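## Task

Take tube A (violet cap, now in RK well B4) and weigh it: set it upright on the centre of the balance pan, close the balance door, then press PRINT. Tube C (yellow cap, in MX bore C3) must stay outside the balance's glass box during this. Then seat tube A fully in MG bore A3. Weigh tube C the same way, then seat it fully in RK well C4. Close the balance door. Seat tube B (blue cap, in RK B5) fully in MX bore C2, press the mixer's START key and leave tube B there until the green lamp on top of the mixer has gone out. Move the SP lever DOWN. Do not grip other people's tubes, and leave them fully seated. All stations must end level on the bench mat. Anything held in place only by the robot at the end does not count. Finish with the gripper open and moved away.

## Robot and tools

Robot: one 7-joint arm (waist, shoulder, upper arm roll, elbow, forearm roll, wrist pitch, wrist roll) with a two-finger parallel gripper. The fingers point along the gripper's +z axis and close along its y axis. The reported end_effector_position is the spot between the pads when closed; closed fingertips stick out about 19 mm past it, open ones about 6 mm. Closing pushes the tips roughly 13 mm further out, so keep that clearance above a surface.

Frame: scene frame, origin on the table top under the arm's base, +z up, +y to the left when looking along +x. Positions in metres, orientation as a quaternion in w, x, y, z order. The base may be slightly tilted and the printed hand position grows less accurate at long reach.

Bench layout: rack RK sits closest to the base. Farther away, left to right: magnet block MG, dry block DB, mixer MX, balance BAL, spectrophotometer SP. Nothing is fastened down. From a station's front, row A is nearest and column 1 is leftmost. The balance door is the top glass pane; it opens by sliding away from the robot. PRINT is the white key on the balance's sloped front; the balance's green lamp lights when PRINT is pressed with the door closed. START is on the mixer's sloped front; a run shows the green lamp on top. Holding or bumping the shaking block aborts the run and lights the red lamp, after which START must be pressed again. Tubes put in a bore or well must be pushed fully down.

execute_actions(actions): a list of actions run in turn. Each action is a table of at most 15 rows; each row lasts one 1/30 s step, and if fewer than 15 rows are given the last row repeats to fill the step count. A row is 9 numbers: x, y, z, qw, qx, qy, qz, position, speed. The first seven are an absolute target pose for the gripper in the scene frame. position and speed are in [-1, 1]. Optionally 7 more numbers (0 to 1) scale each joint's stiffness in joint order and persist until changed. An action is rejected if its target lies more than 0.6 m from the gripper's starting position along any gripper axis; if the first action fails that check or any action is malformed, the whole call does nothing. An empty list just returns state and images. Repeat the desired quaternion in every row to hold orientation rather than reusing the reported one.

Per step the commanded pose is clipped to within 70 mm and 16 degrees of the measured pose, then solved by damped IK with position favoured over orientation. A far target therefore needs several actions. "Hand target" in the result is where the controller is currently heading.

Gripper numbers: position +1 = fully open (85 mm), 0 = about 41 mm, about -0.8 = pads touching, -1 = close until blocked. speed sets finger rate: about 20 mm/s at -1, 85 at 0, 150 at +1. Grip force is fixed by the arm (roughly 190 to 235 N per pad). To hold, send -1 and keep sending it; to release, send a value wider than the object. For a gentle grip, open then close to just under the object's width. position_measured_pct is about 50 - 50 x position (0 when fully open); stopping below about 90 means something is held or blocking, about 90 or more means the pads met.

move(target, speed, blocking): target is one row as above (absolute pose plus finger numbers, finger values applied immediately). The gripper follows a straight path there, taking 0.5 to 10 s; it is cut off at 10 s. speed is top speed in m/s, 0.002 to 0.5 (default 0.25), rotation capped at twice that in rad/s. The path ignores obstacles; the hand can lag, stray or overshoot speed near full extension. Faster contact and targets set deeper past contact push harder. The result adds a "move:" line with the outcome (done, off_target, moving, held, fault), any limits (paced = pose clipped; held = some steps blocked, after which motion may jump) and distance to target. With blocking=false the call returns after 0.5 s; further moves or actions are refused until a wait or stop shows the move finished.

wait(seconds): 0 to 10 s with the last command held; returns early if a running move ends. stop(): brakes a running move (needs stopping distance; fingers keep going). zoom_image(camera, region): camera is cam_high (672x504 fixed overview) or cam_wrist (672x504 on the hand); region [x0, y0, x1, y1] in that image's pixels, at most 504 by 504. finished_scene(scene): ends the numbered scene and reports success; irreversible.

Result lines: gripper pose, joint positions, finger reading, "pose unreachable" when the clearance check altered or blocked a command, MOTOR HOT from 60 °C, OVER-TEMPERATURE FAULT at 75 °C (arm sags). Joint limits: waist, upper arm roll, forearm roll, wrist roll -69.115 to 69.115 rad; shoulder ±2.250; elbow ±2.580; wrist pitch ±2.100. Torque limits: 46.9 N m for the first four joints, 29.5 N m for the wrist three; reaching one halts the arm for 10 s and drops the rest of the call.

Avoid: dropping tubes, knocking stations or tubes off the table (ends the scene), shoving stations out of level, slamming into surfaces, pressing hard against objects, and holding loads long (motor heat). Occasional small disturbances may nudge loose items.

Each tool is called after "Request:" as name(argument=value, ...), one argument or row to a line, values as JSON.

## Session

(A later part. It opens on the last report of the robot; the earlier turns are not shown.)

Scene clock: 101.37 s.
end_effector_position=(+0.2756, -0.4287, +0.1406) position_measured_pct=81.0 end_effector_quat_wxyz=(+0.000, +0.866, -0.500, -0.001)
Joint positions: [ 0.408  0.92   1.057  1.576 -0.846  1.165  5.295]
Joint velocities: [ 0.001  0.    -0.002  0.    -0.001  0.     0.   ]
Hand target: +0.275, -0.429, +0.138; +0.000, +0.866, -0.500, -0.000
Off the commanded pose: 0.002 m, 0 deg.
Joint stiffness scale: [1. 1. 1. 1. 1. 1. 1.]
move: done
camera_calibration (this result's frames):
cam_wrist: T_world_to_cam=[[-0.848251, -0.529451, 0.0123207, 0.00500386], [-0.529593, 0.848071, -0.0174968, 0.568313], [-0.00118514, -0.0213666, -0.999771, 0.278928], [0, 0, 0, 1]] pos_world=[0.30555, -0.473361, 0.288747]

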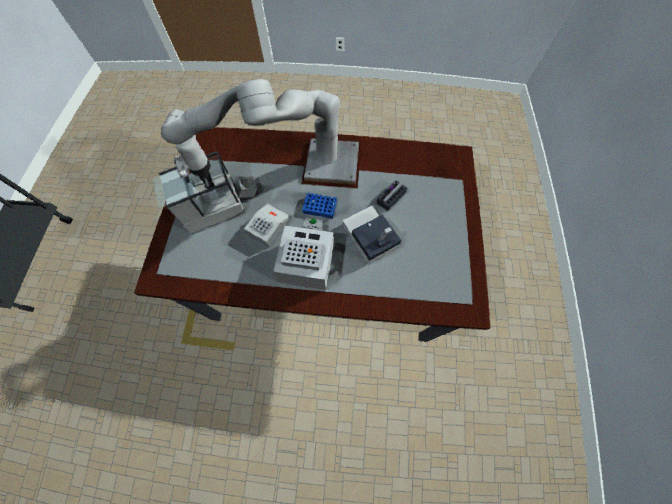

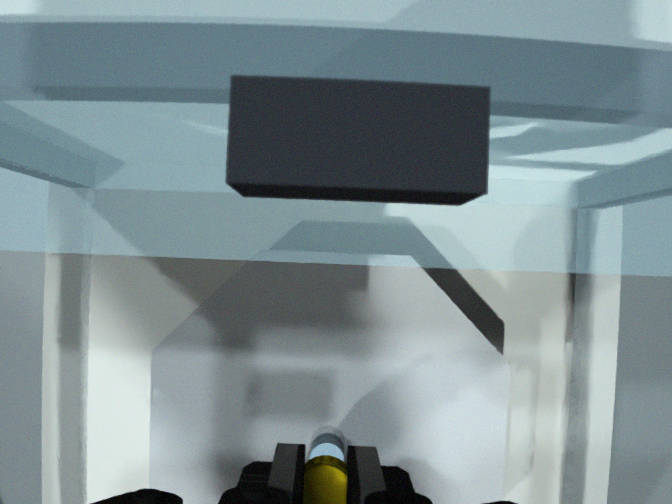

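Request:
move(
  target=[0.275, -0.4295, 0.1383, 0, 0.866, -0.5, 0, -0.25, -0.7],
  speed=0.005,
)

Request:
move(
  target=[0.275, -0.4295, 0.262, 0, 0.866, -0.5, 0, -0.25, 0],
  speed=0.15,
)

Request:
move(
  target=[0.3205, -0.5085, 0.262, 0, 0.866, -0.5, 0, -1, 0.5],
  speed=0.2,
)

Request:
move(
  target=[0.3205, -0.5085, 0.233, 0, 0.866, -0.5, 0, -1, 0.5],
  speed=0.06,
)

Request:
move(
  target=[0.2575, -0.3994, 0.233, 0, 0.866, -0.5, 0, -1, 0.5],
  speed=0.07,
)

Request:
move(
  target=[0.2540, -0.3933, 0.233, 0, 0.866, -0.5, 0, -1, 0.5],
  speed=0.015,
)

Request:
move(
  target=[0.256, -0.399, 0.265, 0, 0.866, -0.5, 0, -1, 0.5],
  speed=0.06,
)

Scene clock: 102.90 s.
end_effector_position=(+0.2756, -0.4286, +0.1404) position_measured_pct=62.3 end_effector_quat_wxyz=(+0.000, +0.866, -0.500, -0.001)
Joint positions: [ 0.408  0.92   1.057  1.577 -0.846  1.165  5.295]
Joint velocities: [-0.001  0.    -0.    -0.     0.001 -0.    -0.   ]
Hand target: +0.275, -0.429, +0.138; +0.000, +0.866, -0.500, -0.000
Off the commanded pose: 0.002 m, 0 deg.
Joint stiffness scale: [1. 1. 1. 1. 1. 1. 1.]
move: done
camera_calibration (this result's frames):
cam_wrist: T_world_to_cam=[[-0.848279, -0.529406, 0.0123393, 0.00502212], [-0.529548, 0.848105, -0.0172325, 0.568201], [-0.00134206, -0.0211522, -0.999775, 0.27889], [0, 0, 0, 1]] pos_world=[0.305524, -0.473336, 0.288557]

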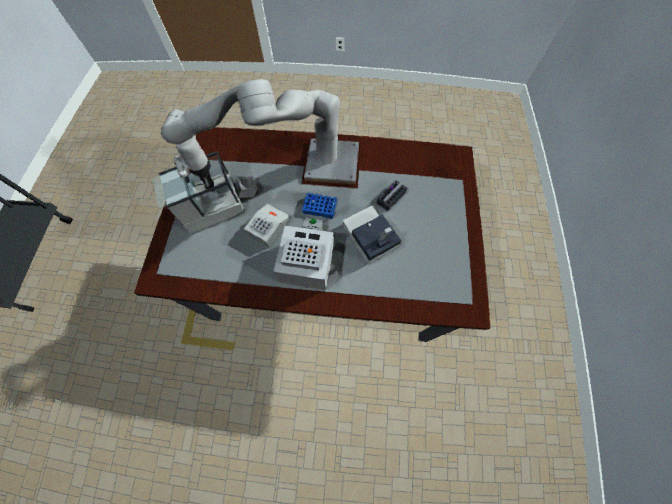

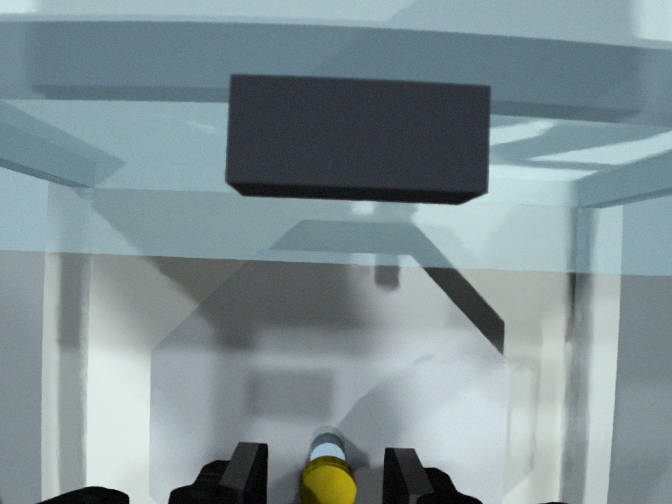

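Scene clock: 104.17 s.
end_effector_position=(+0.2751, -0.4310, +0.2596) position_measured_pct=62.3 end_effector_quat_wxyz=(-0.000, +0.866, -0.500, +0.001)
Joint positions: [ 0.389  0.789  1.173  1.394 -0.72   1.424  5.196]
Joint velocities: [-0.001 -0.002  0.    -0.    -0.     0.001 -0.   ]
Hand target: +0.275, -0.430, +0.262; +0.000, +0.866, -0.500, +0.000
Off the commanded pose: 0.003 m, 0 deg.
Joint stiffness scale: [1. 1. 1. 1. 1. 1. 1.]
move: done
camera_calibration (this result's frames):
cam_wrist: T_world_to_cam=[[-0.847999, -0.529931, 0.00842444, 0.00262575], [-0.529982, 0.847745, -0.0211401, 0.573046], [0.00406099, -0.0223916, -0.999741, 0.396015], [0, 0, 0, 1]] pos_world=[0.304323, -0.475538, 0.408004]

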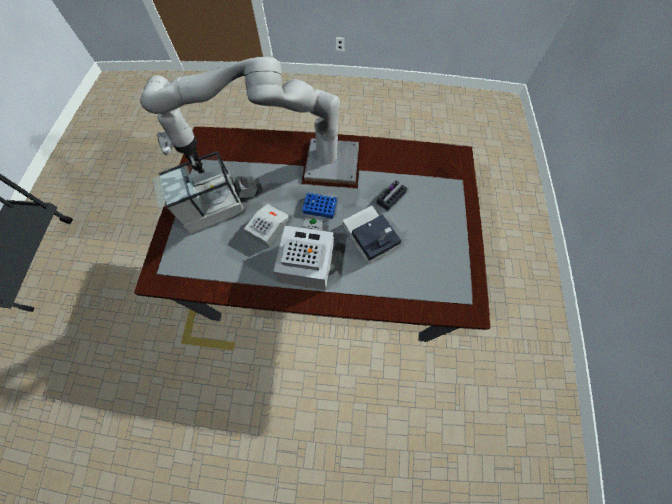

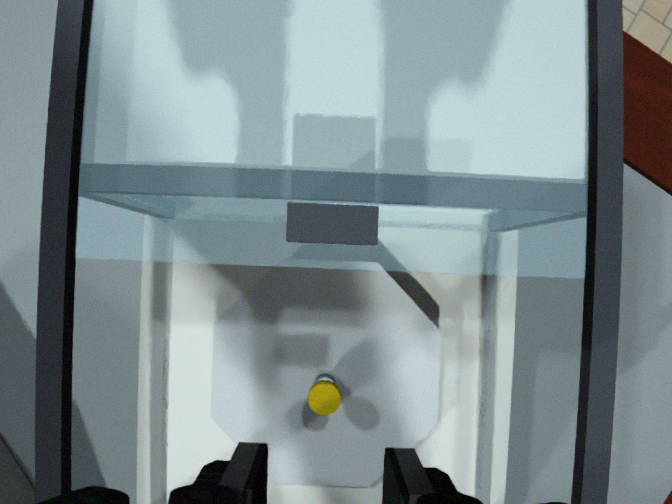

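Scene clock: 105.27 s.
end_effector_position=(+0.3196, -0.5099, +0.2631) position_measured_pct=91.7 end_effector_quat_wxyz=(+0.004, +0.867, -0.498, +0.001)
Joint positions: [ 0.599  0.946  1.092  0.972 -0.794  1.585  5.071]
Joint velocities: [ 0.007  0.003 -0.    -0.003  0.     0.001 -0.   ]
Hand target: +0.320, -0.509, +0.262; +0.000, +0.866, -0.500, +0.000
Off the commanded pose: 0.002 m, 1 deg.
Joint stiffness scale: [1. 1. 1. 1. 1. 1. 1.]
move: done
camera_calibration (this result's frames):
cam_wrist: T_world_to_cam=[[-0.845893, -0.533059, 0.0177174, -0.00623178], [-0.53335, 0.845544, -0.0243573, 0.664325], [-0.00199691, -0.0300532, -0.999546, 0.39547], [0, 0, 0, 1]] pos_world=[0.349836, -0.553153, 0.411583]

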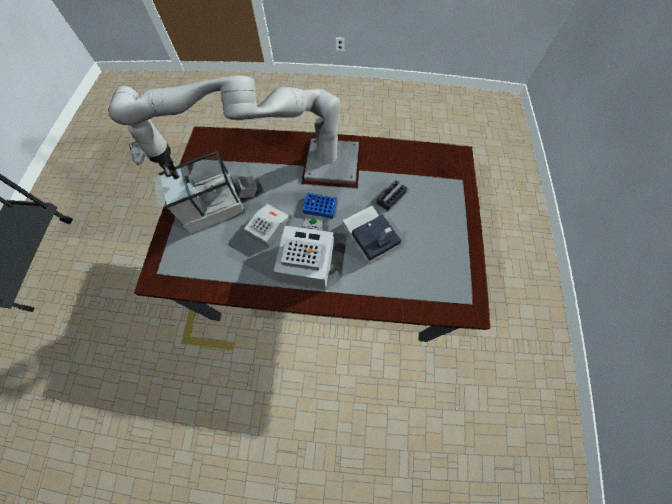

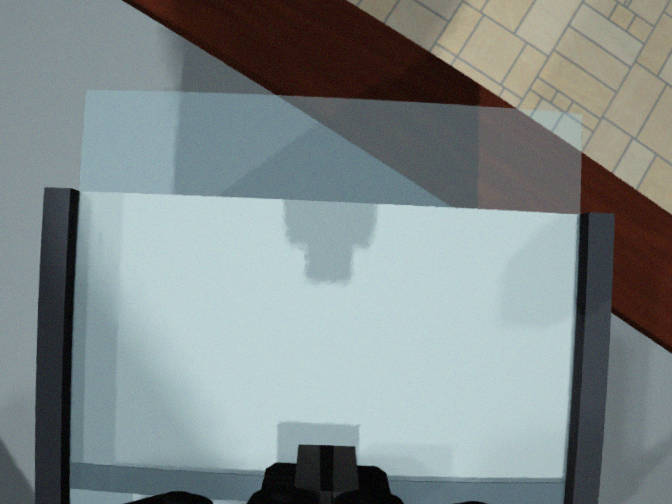

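Scene clock: 106.10 s.
end_effector_position=(+0.3171, -0.5094, +0.2353) position_measured_pct=91.7 end_effector_quat_wxyz=(+0.001, +0.864, -0.504, -0.002)
Joint positions: [ 0.592  0.966  1.074  1.032 -0.801  1.527  5.084]
Joint velocities: [ 0.003  0.    -0.003  0.001 -0.    -0.002  0.   ]
Hand target: +0.320, -0.508, +0.233; -0.000, +0.866, -0.500, -0.000
Off the commanded pose: 0.004 m, 1 deg.
Joint stiffness scale: [1. 1. 1. 1. 1. 1. 1.]
move: off_target
camera_calibration (this result's frames):
cam_wrist: T_world_to_cam=[[-0.852684, -0.522245, 0.0137971, 0.000979044], [-0.52242, 0.852513, -0.0172795, 0.660333], [-0.00273803, -0.0219418, -0.999756, 0.372187], [0, 0, 0, 1]] pos_world=[0.346825, -0.554265, 0.383493]

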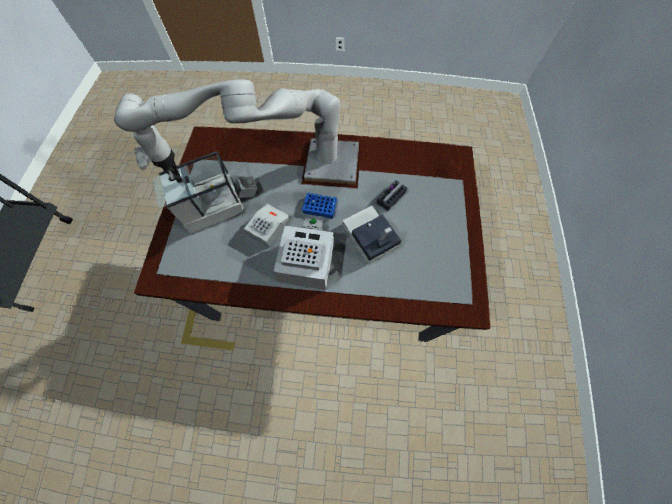

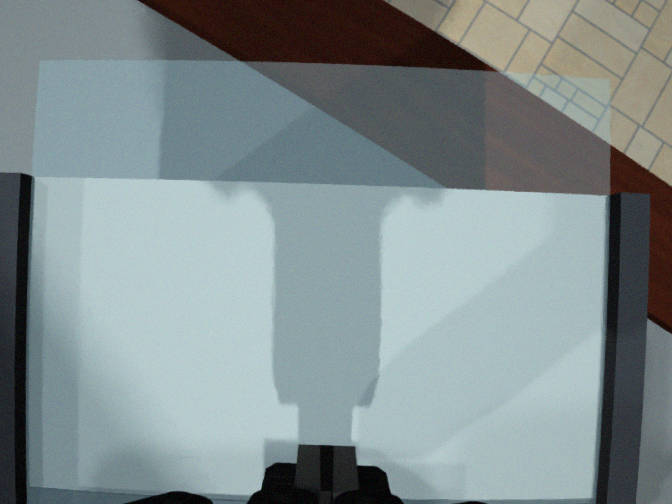

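Scene clock: 108.33 s.
end_effector_position=(+0.2592, -0.3987, +0.2326) position_measured_pct=91.7 end_effector_quat_wxyz=(-0.003, +0.865, -0.502, +0.000)
Joint positions: [ 0.315  0.756  1.182  1.574 -0.716  1.31   5.237]
Joint velocities: [-0.006 -0.004  0.002  0.001  0.002 -0.001  0.   ]
Hand target: +0.258, -0.399, +0.233; -0.000, +0.866, -0.500, -0.000
Off the commanded pose: 0.002 m, 0 deg.
Joint stiffness scale: [1. 1. 1. 1. 1. 1. 1.]
move: done
camera_calibration (this result's frames):
cam_wrist: T_world_to_cam=[[-0.851321, -0.524624, 0.00470887, 0.0103], [-0.524624, 0.851172, -0.0165935, 0.535525], [0.00469727, -0.0165968, -0.999851, 0.371913], [0, 0, 0, 1]] pos_world=[0.287971, -0.444248, 0.380696]

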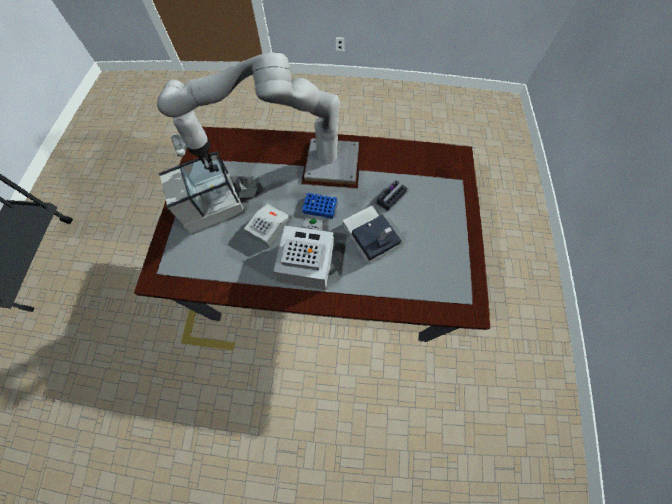

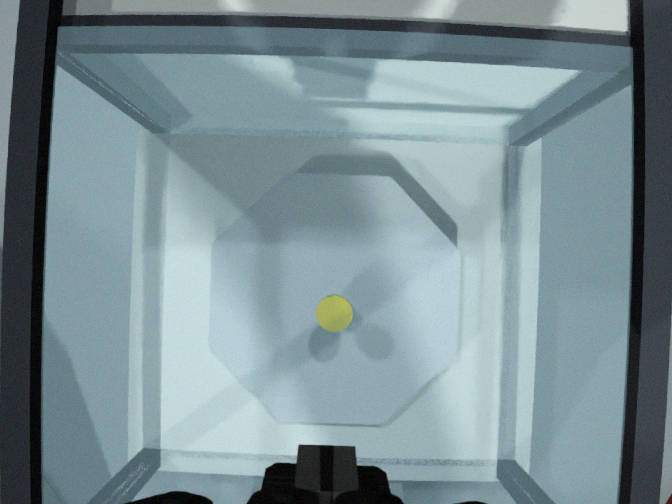

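Scene clock: 109.07 s.
end_effector_position=(+0.2569, -0.3953, +0.2328) position_measured_pct=91.7 end_effector_quat_wxyz=(-0.001, +0.865, -0.502, +0.003)
Joint positions: [ 0.302  0.745  1.188  1.597 -0.713  1.295  5.241]
Joint velocities: [-0.004 -0.005  0.     0.004  0.004 -0.006 -0.   ]
Hand target: +0.254, -0.393, +0.233; -0.000, +0.866, -0.500, -0.000
Off the commanded pose: 0.003 m, 1 deg.
Joint stiffness scale: [1. 1. 1. 1. 1. 1. 1.]
move: done
camera_calibration (this result's frames):
cam_wrist: T_world_to_cam=[[-0.851445, -0.524414, 0.00557529, 0.0100641], [-0.524389, 0.851154, -0.023515, 0.532924], [0.00758615, -0.0229453, -0.999708, 0.368904], [0, 0, 0, 1]] pos_world=[0.28523, -0.439858, 0.381272]

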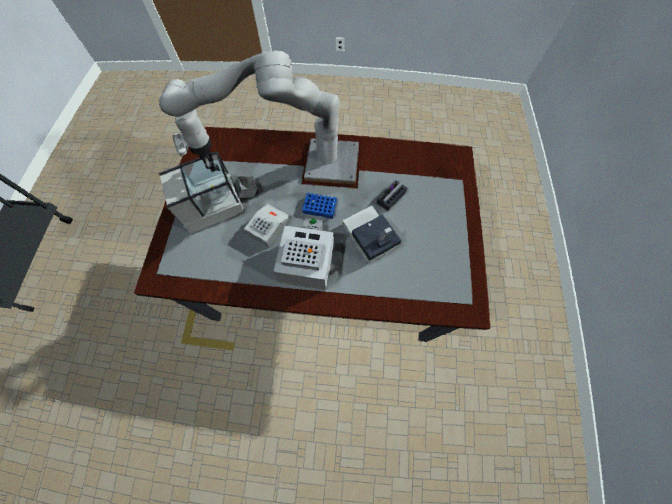

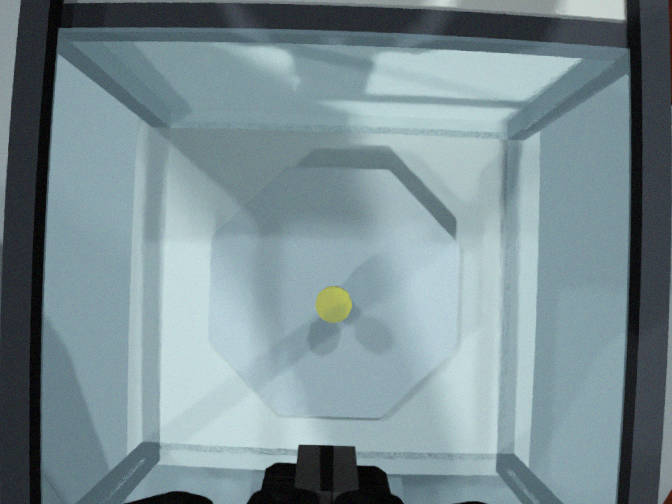

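Scene clock: 109.93 s.
end_effector_position=(+0.2581, -0.3988, +0.2630) position_measured_pct=91.7 end_effector_quat_wxyz=(-0.000, +0.868, -0.497, +0.001)
Joint positions: [ 0.301  0.724  1.217  1.524 -0.683  1.375  5.222]
Joint velocities: [ 0.001 -0.     0.003 -0.002  0.     0.003  0.   ]
Hand target: +0.256, -0.399, +0.265; +0.000, +0.866, -0.500, +0.000
Off the commanded pose: 0.003 m, 0 deg.
Joint stiffness scale: [1. 1. 1. 1. 1. 1. 1.]
move: done
camera_calibration (this result's frames):
cam_wrist: T_world_to_cam=[[-0.845173, -0.534418, 0.00898395, 0.00260243], [-0.53448, 0.844916, -0.0211421, 0.536768], [0.00370803, -0.0226705, -0.999736, 0.400142], [0, 0, 0, 1]] pos_world=[0.287608, -0.443062, 0.411361]

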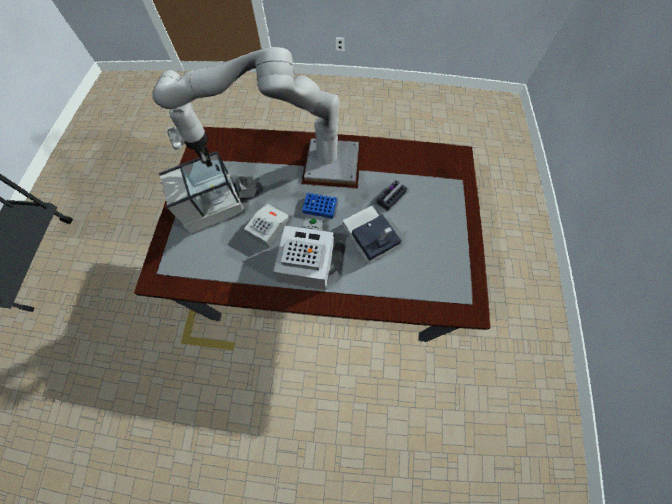

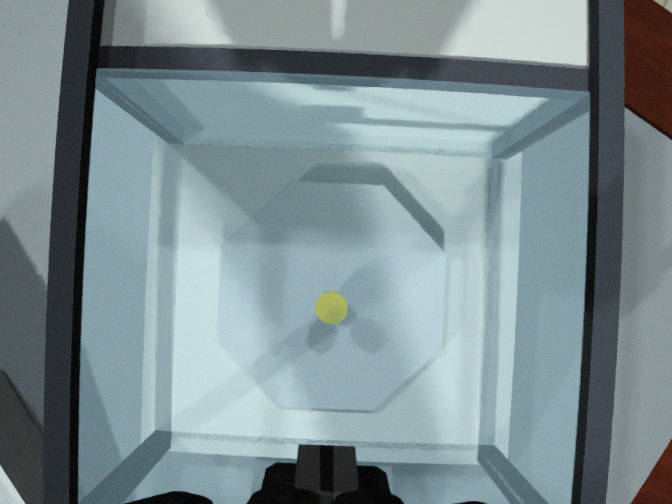

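Request:
move(
  target=[0.2040, -0.3032, 0.258, 0, 0.866, -0.5, 0, -1, 0.5],
  speed=0.2,
)

Request:
move(
  target=[0.2040, -0.3032, 0.10, 0, 0.866, -0.5, 0, -1, 0.5],
  speed=0.18,
)

Request:
move(
  target=[0.2040, -0.3032, 0.088, 0, 0.866, -0.5, 0, -1, 0.5],
  speed=0.015,
)

Request:
move(
  target=[0.2040, -0.3032, 0.104, 0, 0.866, -0.5, 0, -1, 0.5],
  speed=0.03,
)

Request:
move(
  target=[0.2040, -0.3032, 0.262, 0, 0.866, -0.5, 0, 0.0, 0.5],
  speed=0.2,
)

Scene clock: 113.23 s.
end_effector_position=(+0.2049, -0.3025, +0.2580) position_measured_pct=91.7 end_effector_quat_wxyz=(-0.002, +0.866, -0.501, -0.001)
Joint positions: [-0.005  0.554  1.412  1.883 -0.58   1.228  5.242]
Joint velocities: [-0.01  -0.     0.002 -0.001  0.     0.    -0.   ]
Hand target: +0.204, -0.303, +0.258; +0.000, +0.866, -0.500, -0.000
Off the commanded pose: 0.001 m, 0 deg.
Joint stiffness scale: [1. 1. 1. 1. 1. 1. 1.]
move: done
camera_calibration (this result's frames):
cam_wrist: T_world_to_cam=[[-0.849429, -0.527648, 0.00760303, 0.0124244], [-0.5277, 0.849289, -0.0154877, 0.425366], [0.0017149, -0.0171678, -0.999851, 0.399685], [0, 0, 0, 1]] pos_world=[0.234334, -0.347841, 0.406119]

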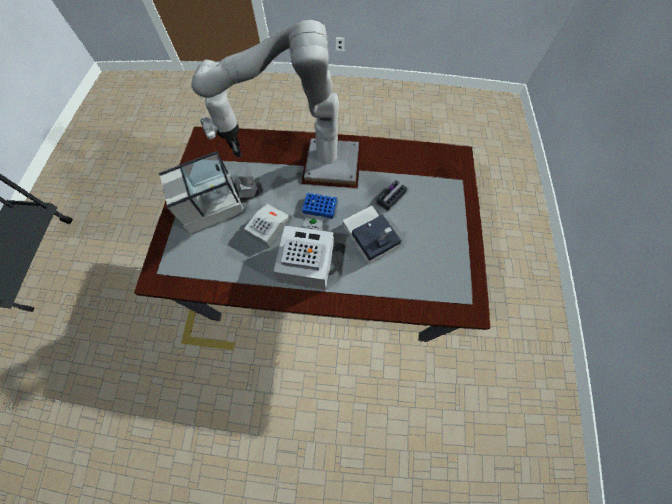

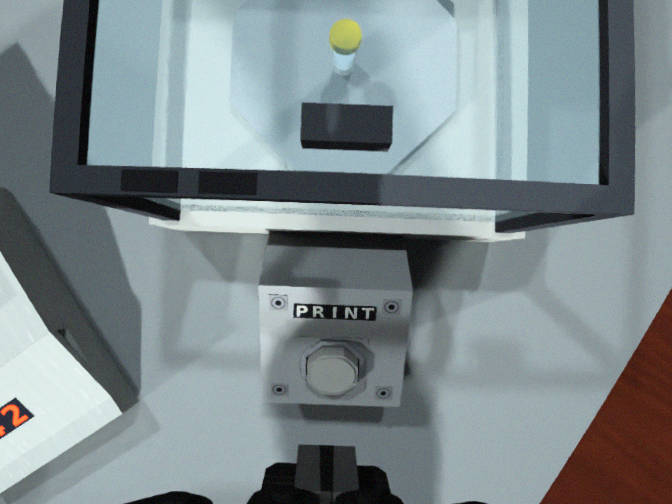

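Scene clock: 114.70 s.
end_effector_position=(+0.2051, -0.3021, +0.1018) position_measured_pct=91.7 end_effector_quat_wxyz=(-0.001, +0.866, -0.499, +0.000)
Joint positions: [ 0.232  0.771  1.061  2.115 -0.942  0.848  5.528]
Joint velocities: [ 0.004  0.004 -0.001  0.001 -0.001 -0.     0.001]
Hand target: +0.204, -0.303, +0.100; -0.000, +0.866, -0.500, +0.000
Off the commanded pose: 0.002 m, 0 deg.
Joint stiffness scale: [1. 1. 1. 1. 1. 1. 1.]
move: done
camera_calibration (this result's frames):
cam_wrist: T_world_to_cam=[[-0.847394, -0.530901, 0.00815315, 0.0125298], [-0.530957, 0.847205, -0.018129, 0.423026], [0.0027173, -0.0196914, -0.999802, 0.242521], [0, 0, 0, 1]] pos_world=[0.234567, -0.346962, 0.25004]

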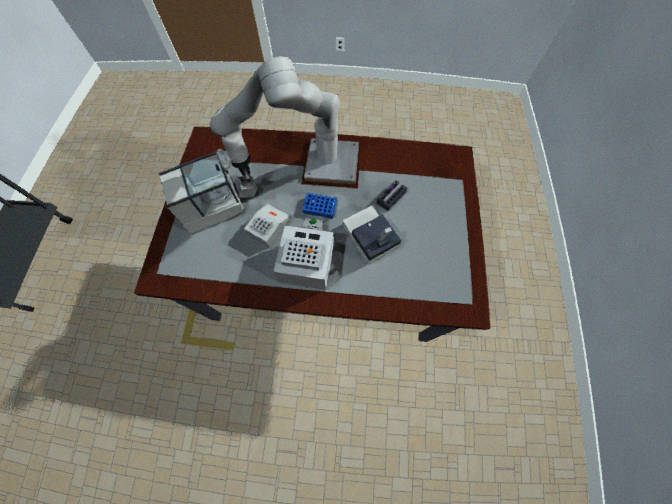

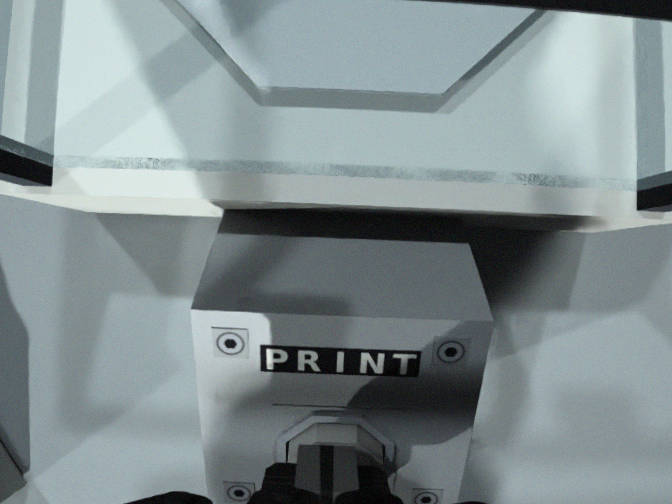

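Scene clock: 115.87 s.
end_effector_position=(+0.2063, -0.3027, +0.0918) position_measured_pct=91.7 end_effector_quat_wxyz=(-0.002, +0.867, -0.499, +0.002)
Joint positions: [ 0.25   0.789  1.035  2.123 -0.979  0.828  5.557]
Joint velocities: [ 0.001  0.     0.001  0.001 -0.002  0.     0.005]
Hand target: +0.204, -0.303, +0.088; -0.000, +0.866, -0.500, -0.000
Off the commanded pose: 0.004 m, 0 deg.
Joint stiffness scale: [1. 1. 1. 1. 1. 1. 1.]
move: off_target
camera_calibration (this result's frames):
cam_wrist: T_world_to_cam=[[-0.84729, -0.53111, 0.00465478, 0.0135275], [-0.531079, 0.847054, -0.0213184, 0.42429], [0.00737956, -0.0205349, -0.999762, 0.231252], [0, 0, 0, 1]] pos_world=[0.235087, -0.347463, 0.240179]

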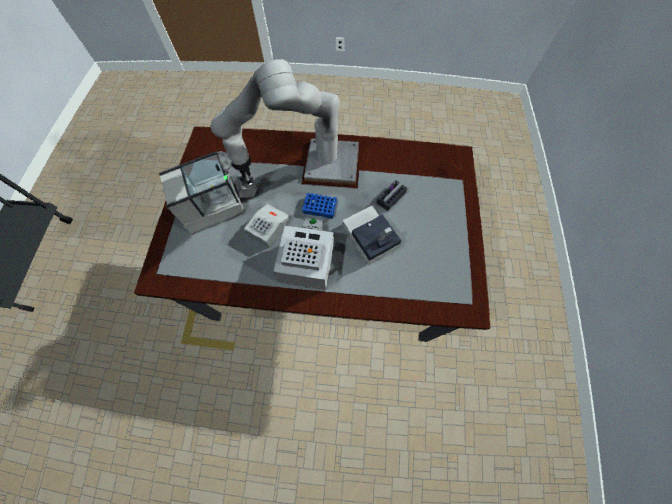

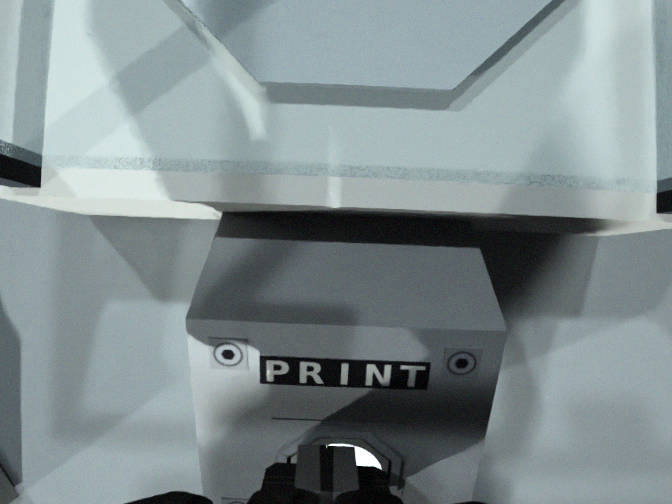

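Scene clock: 116.60 s.
end_effector_position=(+0.2026, -0.3038, +0.1024) position_measured_pct=91.7 end_effector_quat_wxyz=(+0.001, +0.866, -0.501, +0.000)
Joint positions: [ 0.233  0.773  1.069  2.116 -0.943  0.849  5.532]
Joint velocities: [-0.004 -0.004  0.    -0.001  0.001  0.001 -0.002]
Hand target: +0.204, -0.303, +0.104; +0.000, +0.866, -0.500, +0.000
Off the commanded pose: 0.002 m, 0 deg.
Joint stiffness scale: [1. 1. 1. 1. 1. 1. 1.]
move: done
camera_calibration (this result's frames):
cam_wrist: T_world_to_cam=[[-0.849182, -0.527959, 0.0122289, 0.0103114], [-0.528101, 0.848944, -0.0200753, 0.423328], [0.000217324, -0.0235057, -0.999724, 0.242394], [0, 0, 0, 1]] pos_world=[0.232264, -0.348241, 0.2507]

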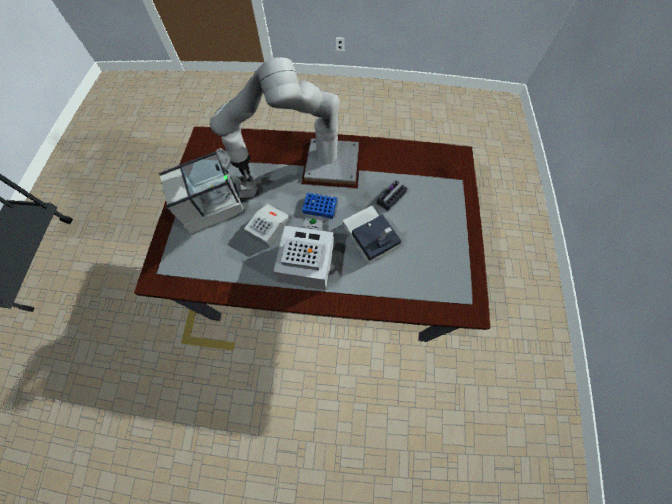

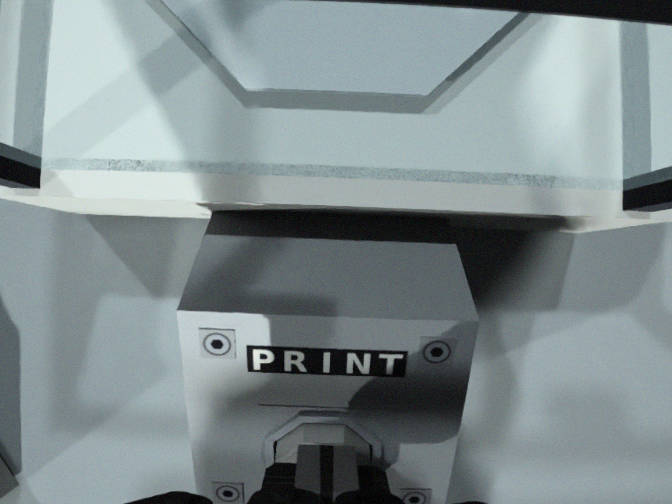

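Scene clock: 117.93 s.
end_effector_position=(+0.2038, -0.3048, +0.2601) position_measured_pct=50.0 end_effector_quat_wxyz=(+0.001, +0.866, -0.500, +0.001)
Joint positions: [-0.008  0.558  1.426  1.88  -0.583  1.231  5.252]
Joint velocities: [-0.007  0.     0.004 -0.001 -0.     0.002  0.   ]
Hand target: +0.204, -0.304, +0.262; +0.000, +0.866, -0.500, -0.000
Off the commanded pose: 0.002 m, 0 deg.
Joint stiffness scale: [1. 1. 1. 1. 1. 1. 1.]
move: done
camera_calibration (this result's frames):
cam_wrist: T_world_to_cam=[[-0.848887, -0.528446, 0.0116769, 0.00882952], [-0.528573, 0.848628, -0.0209768, 0.428126], [0.00117578, -0.023979, -0.999712, 0.399686], [0, 0, 0, 1]] pos_world=[0.233321, -0.34907, 0.408449]

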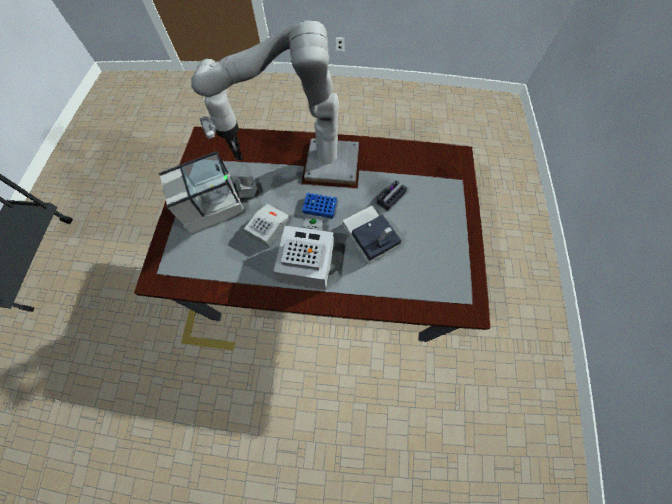

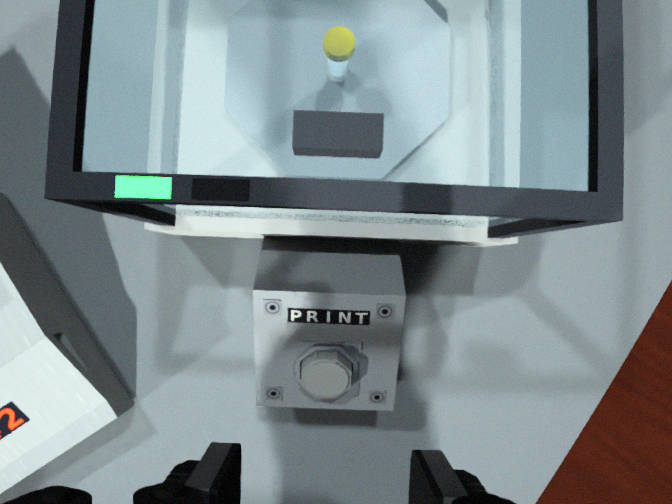

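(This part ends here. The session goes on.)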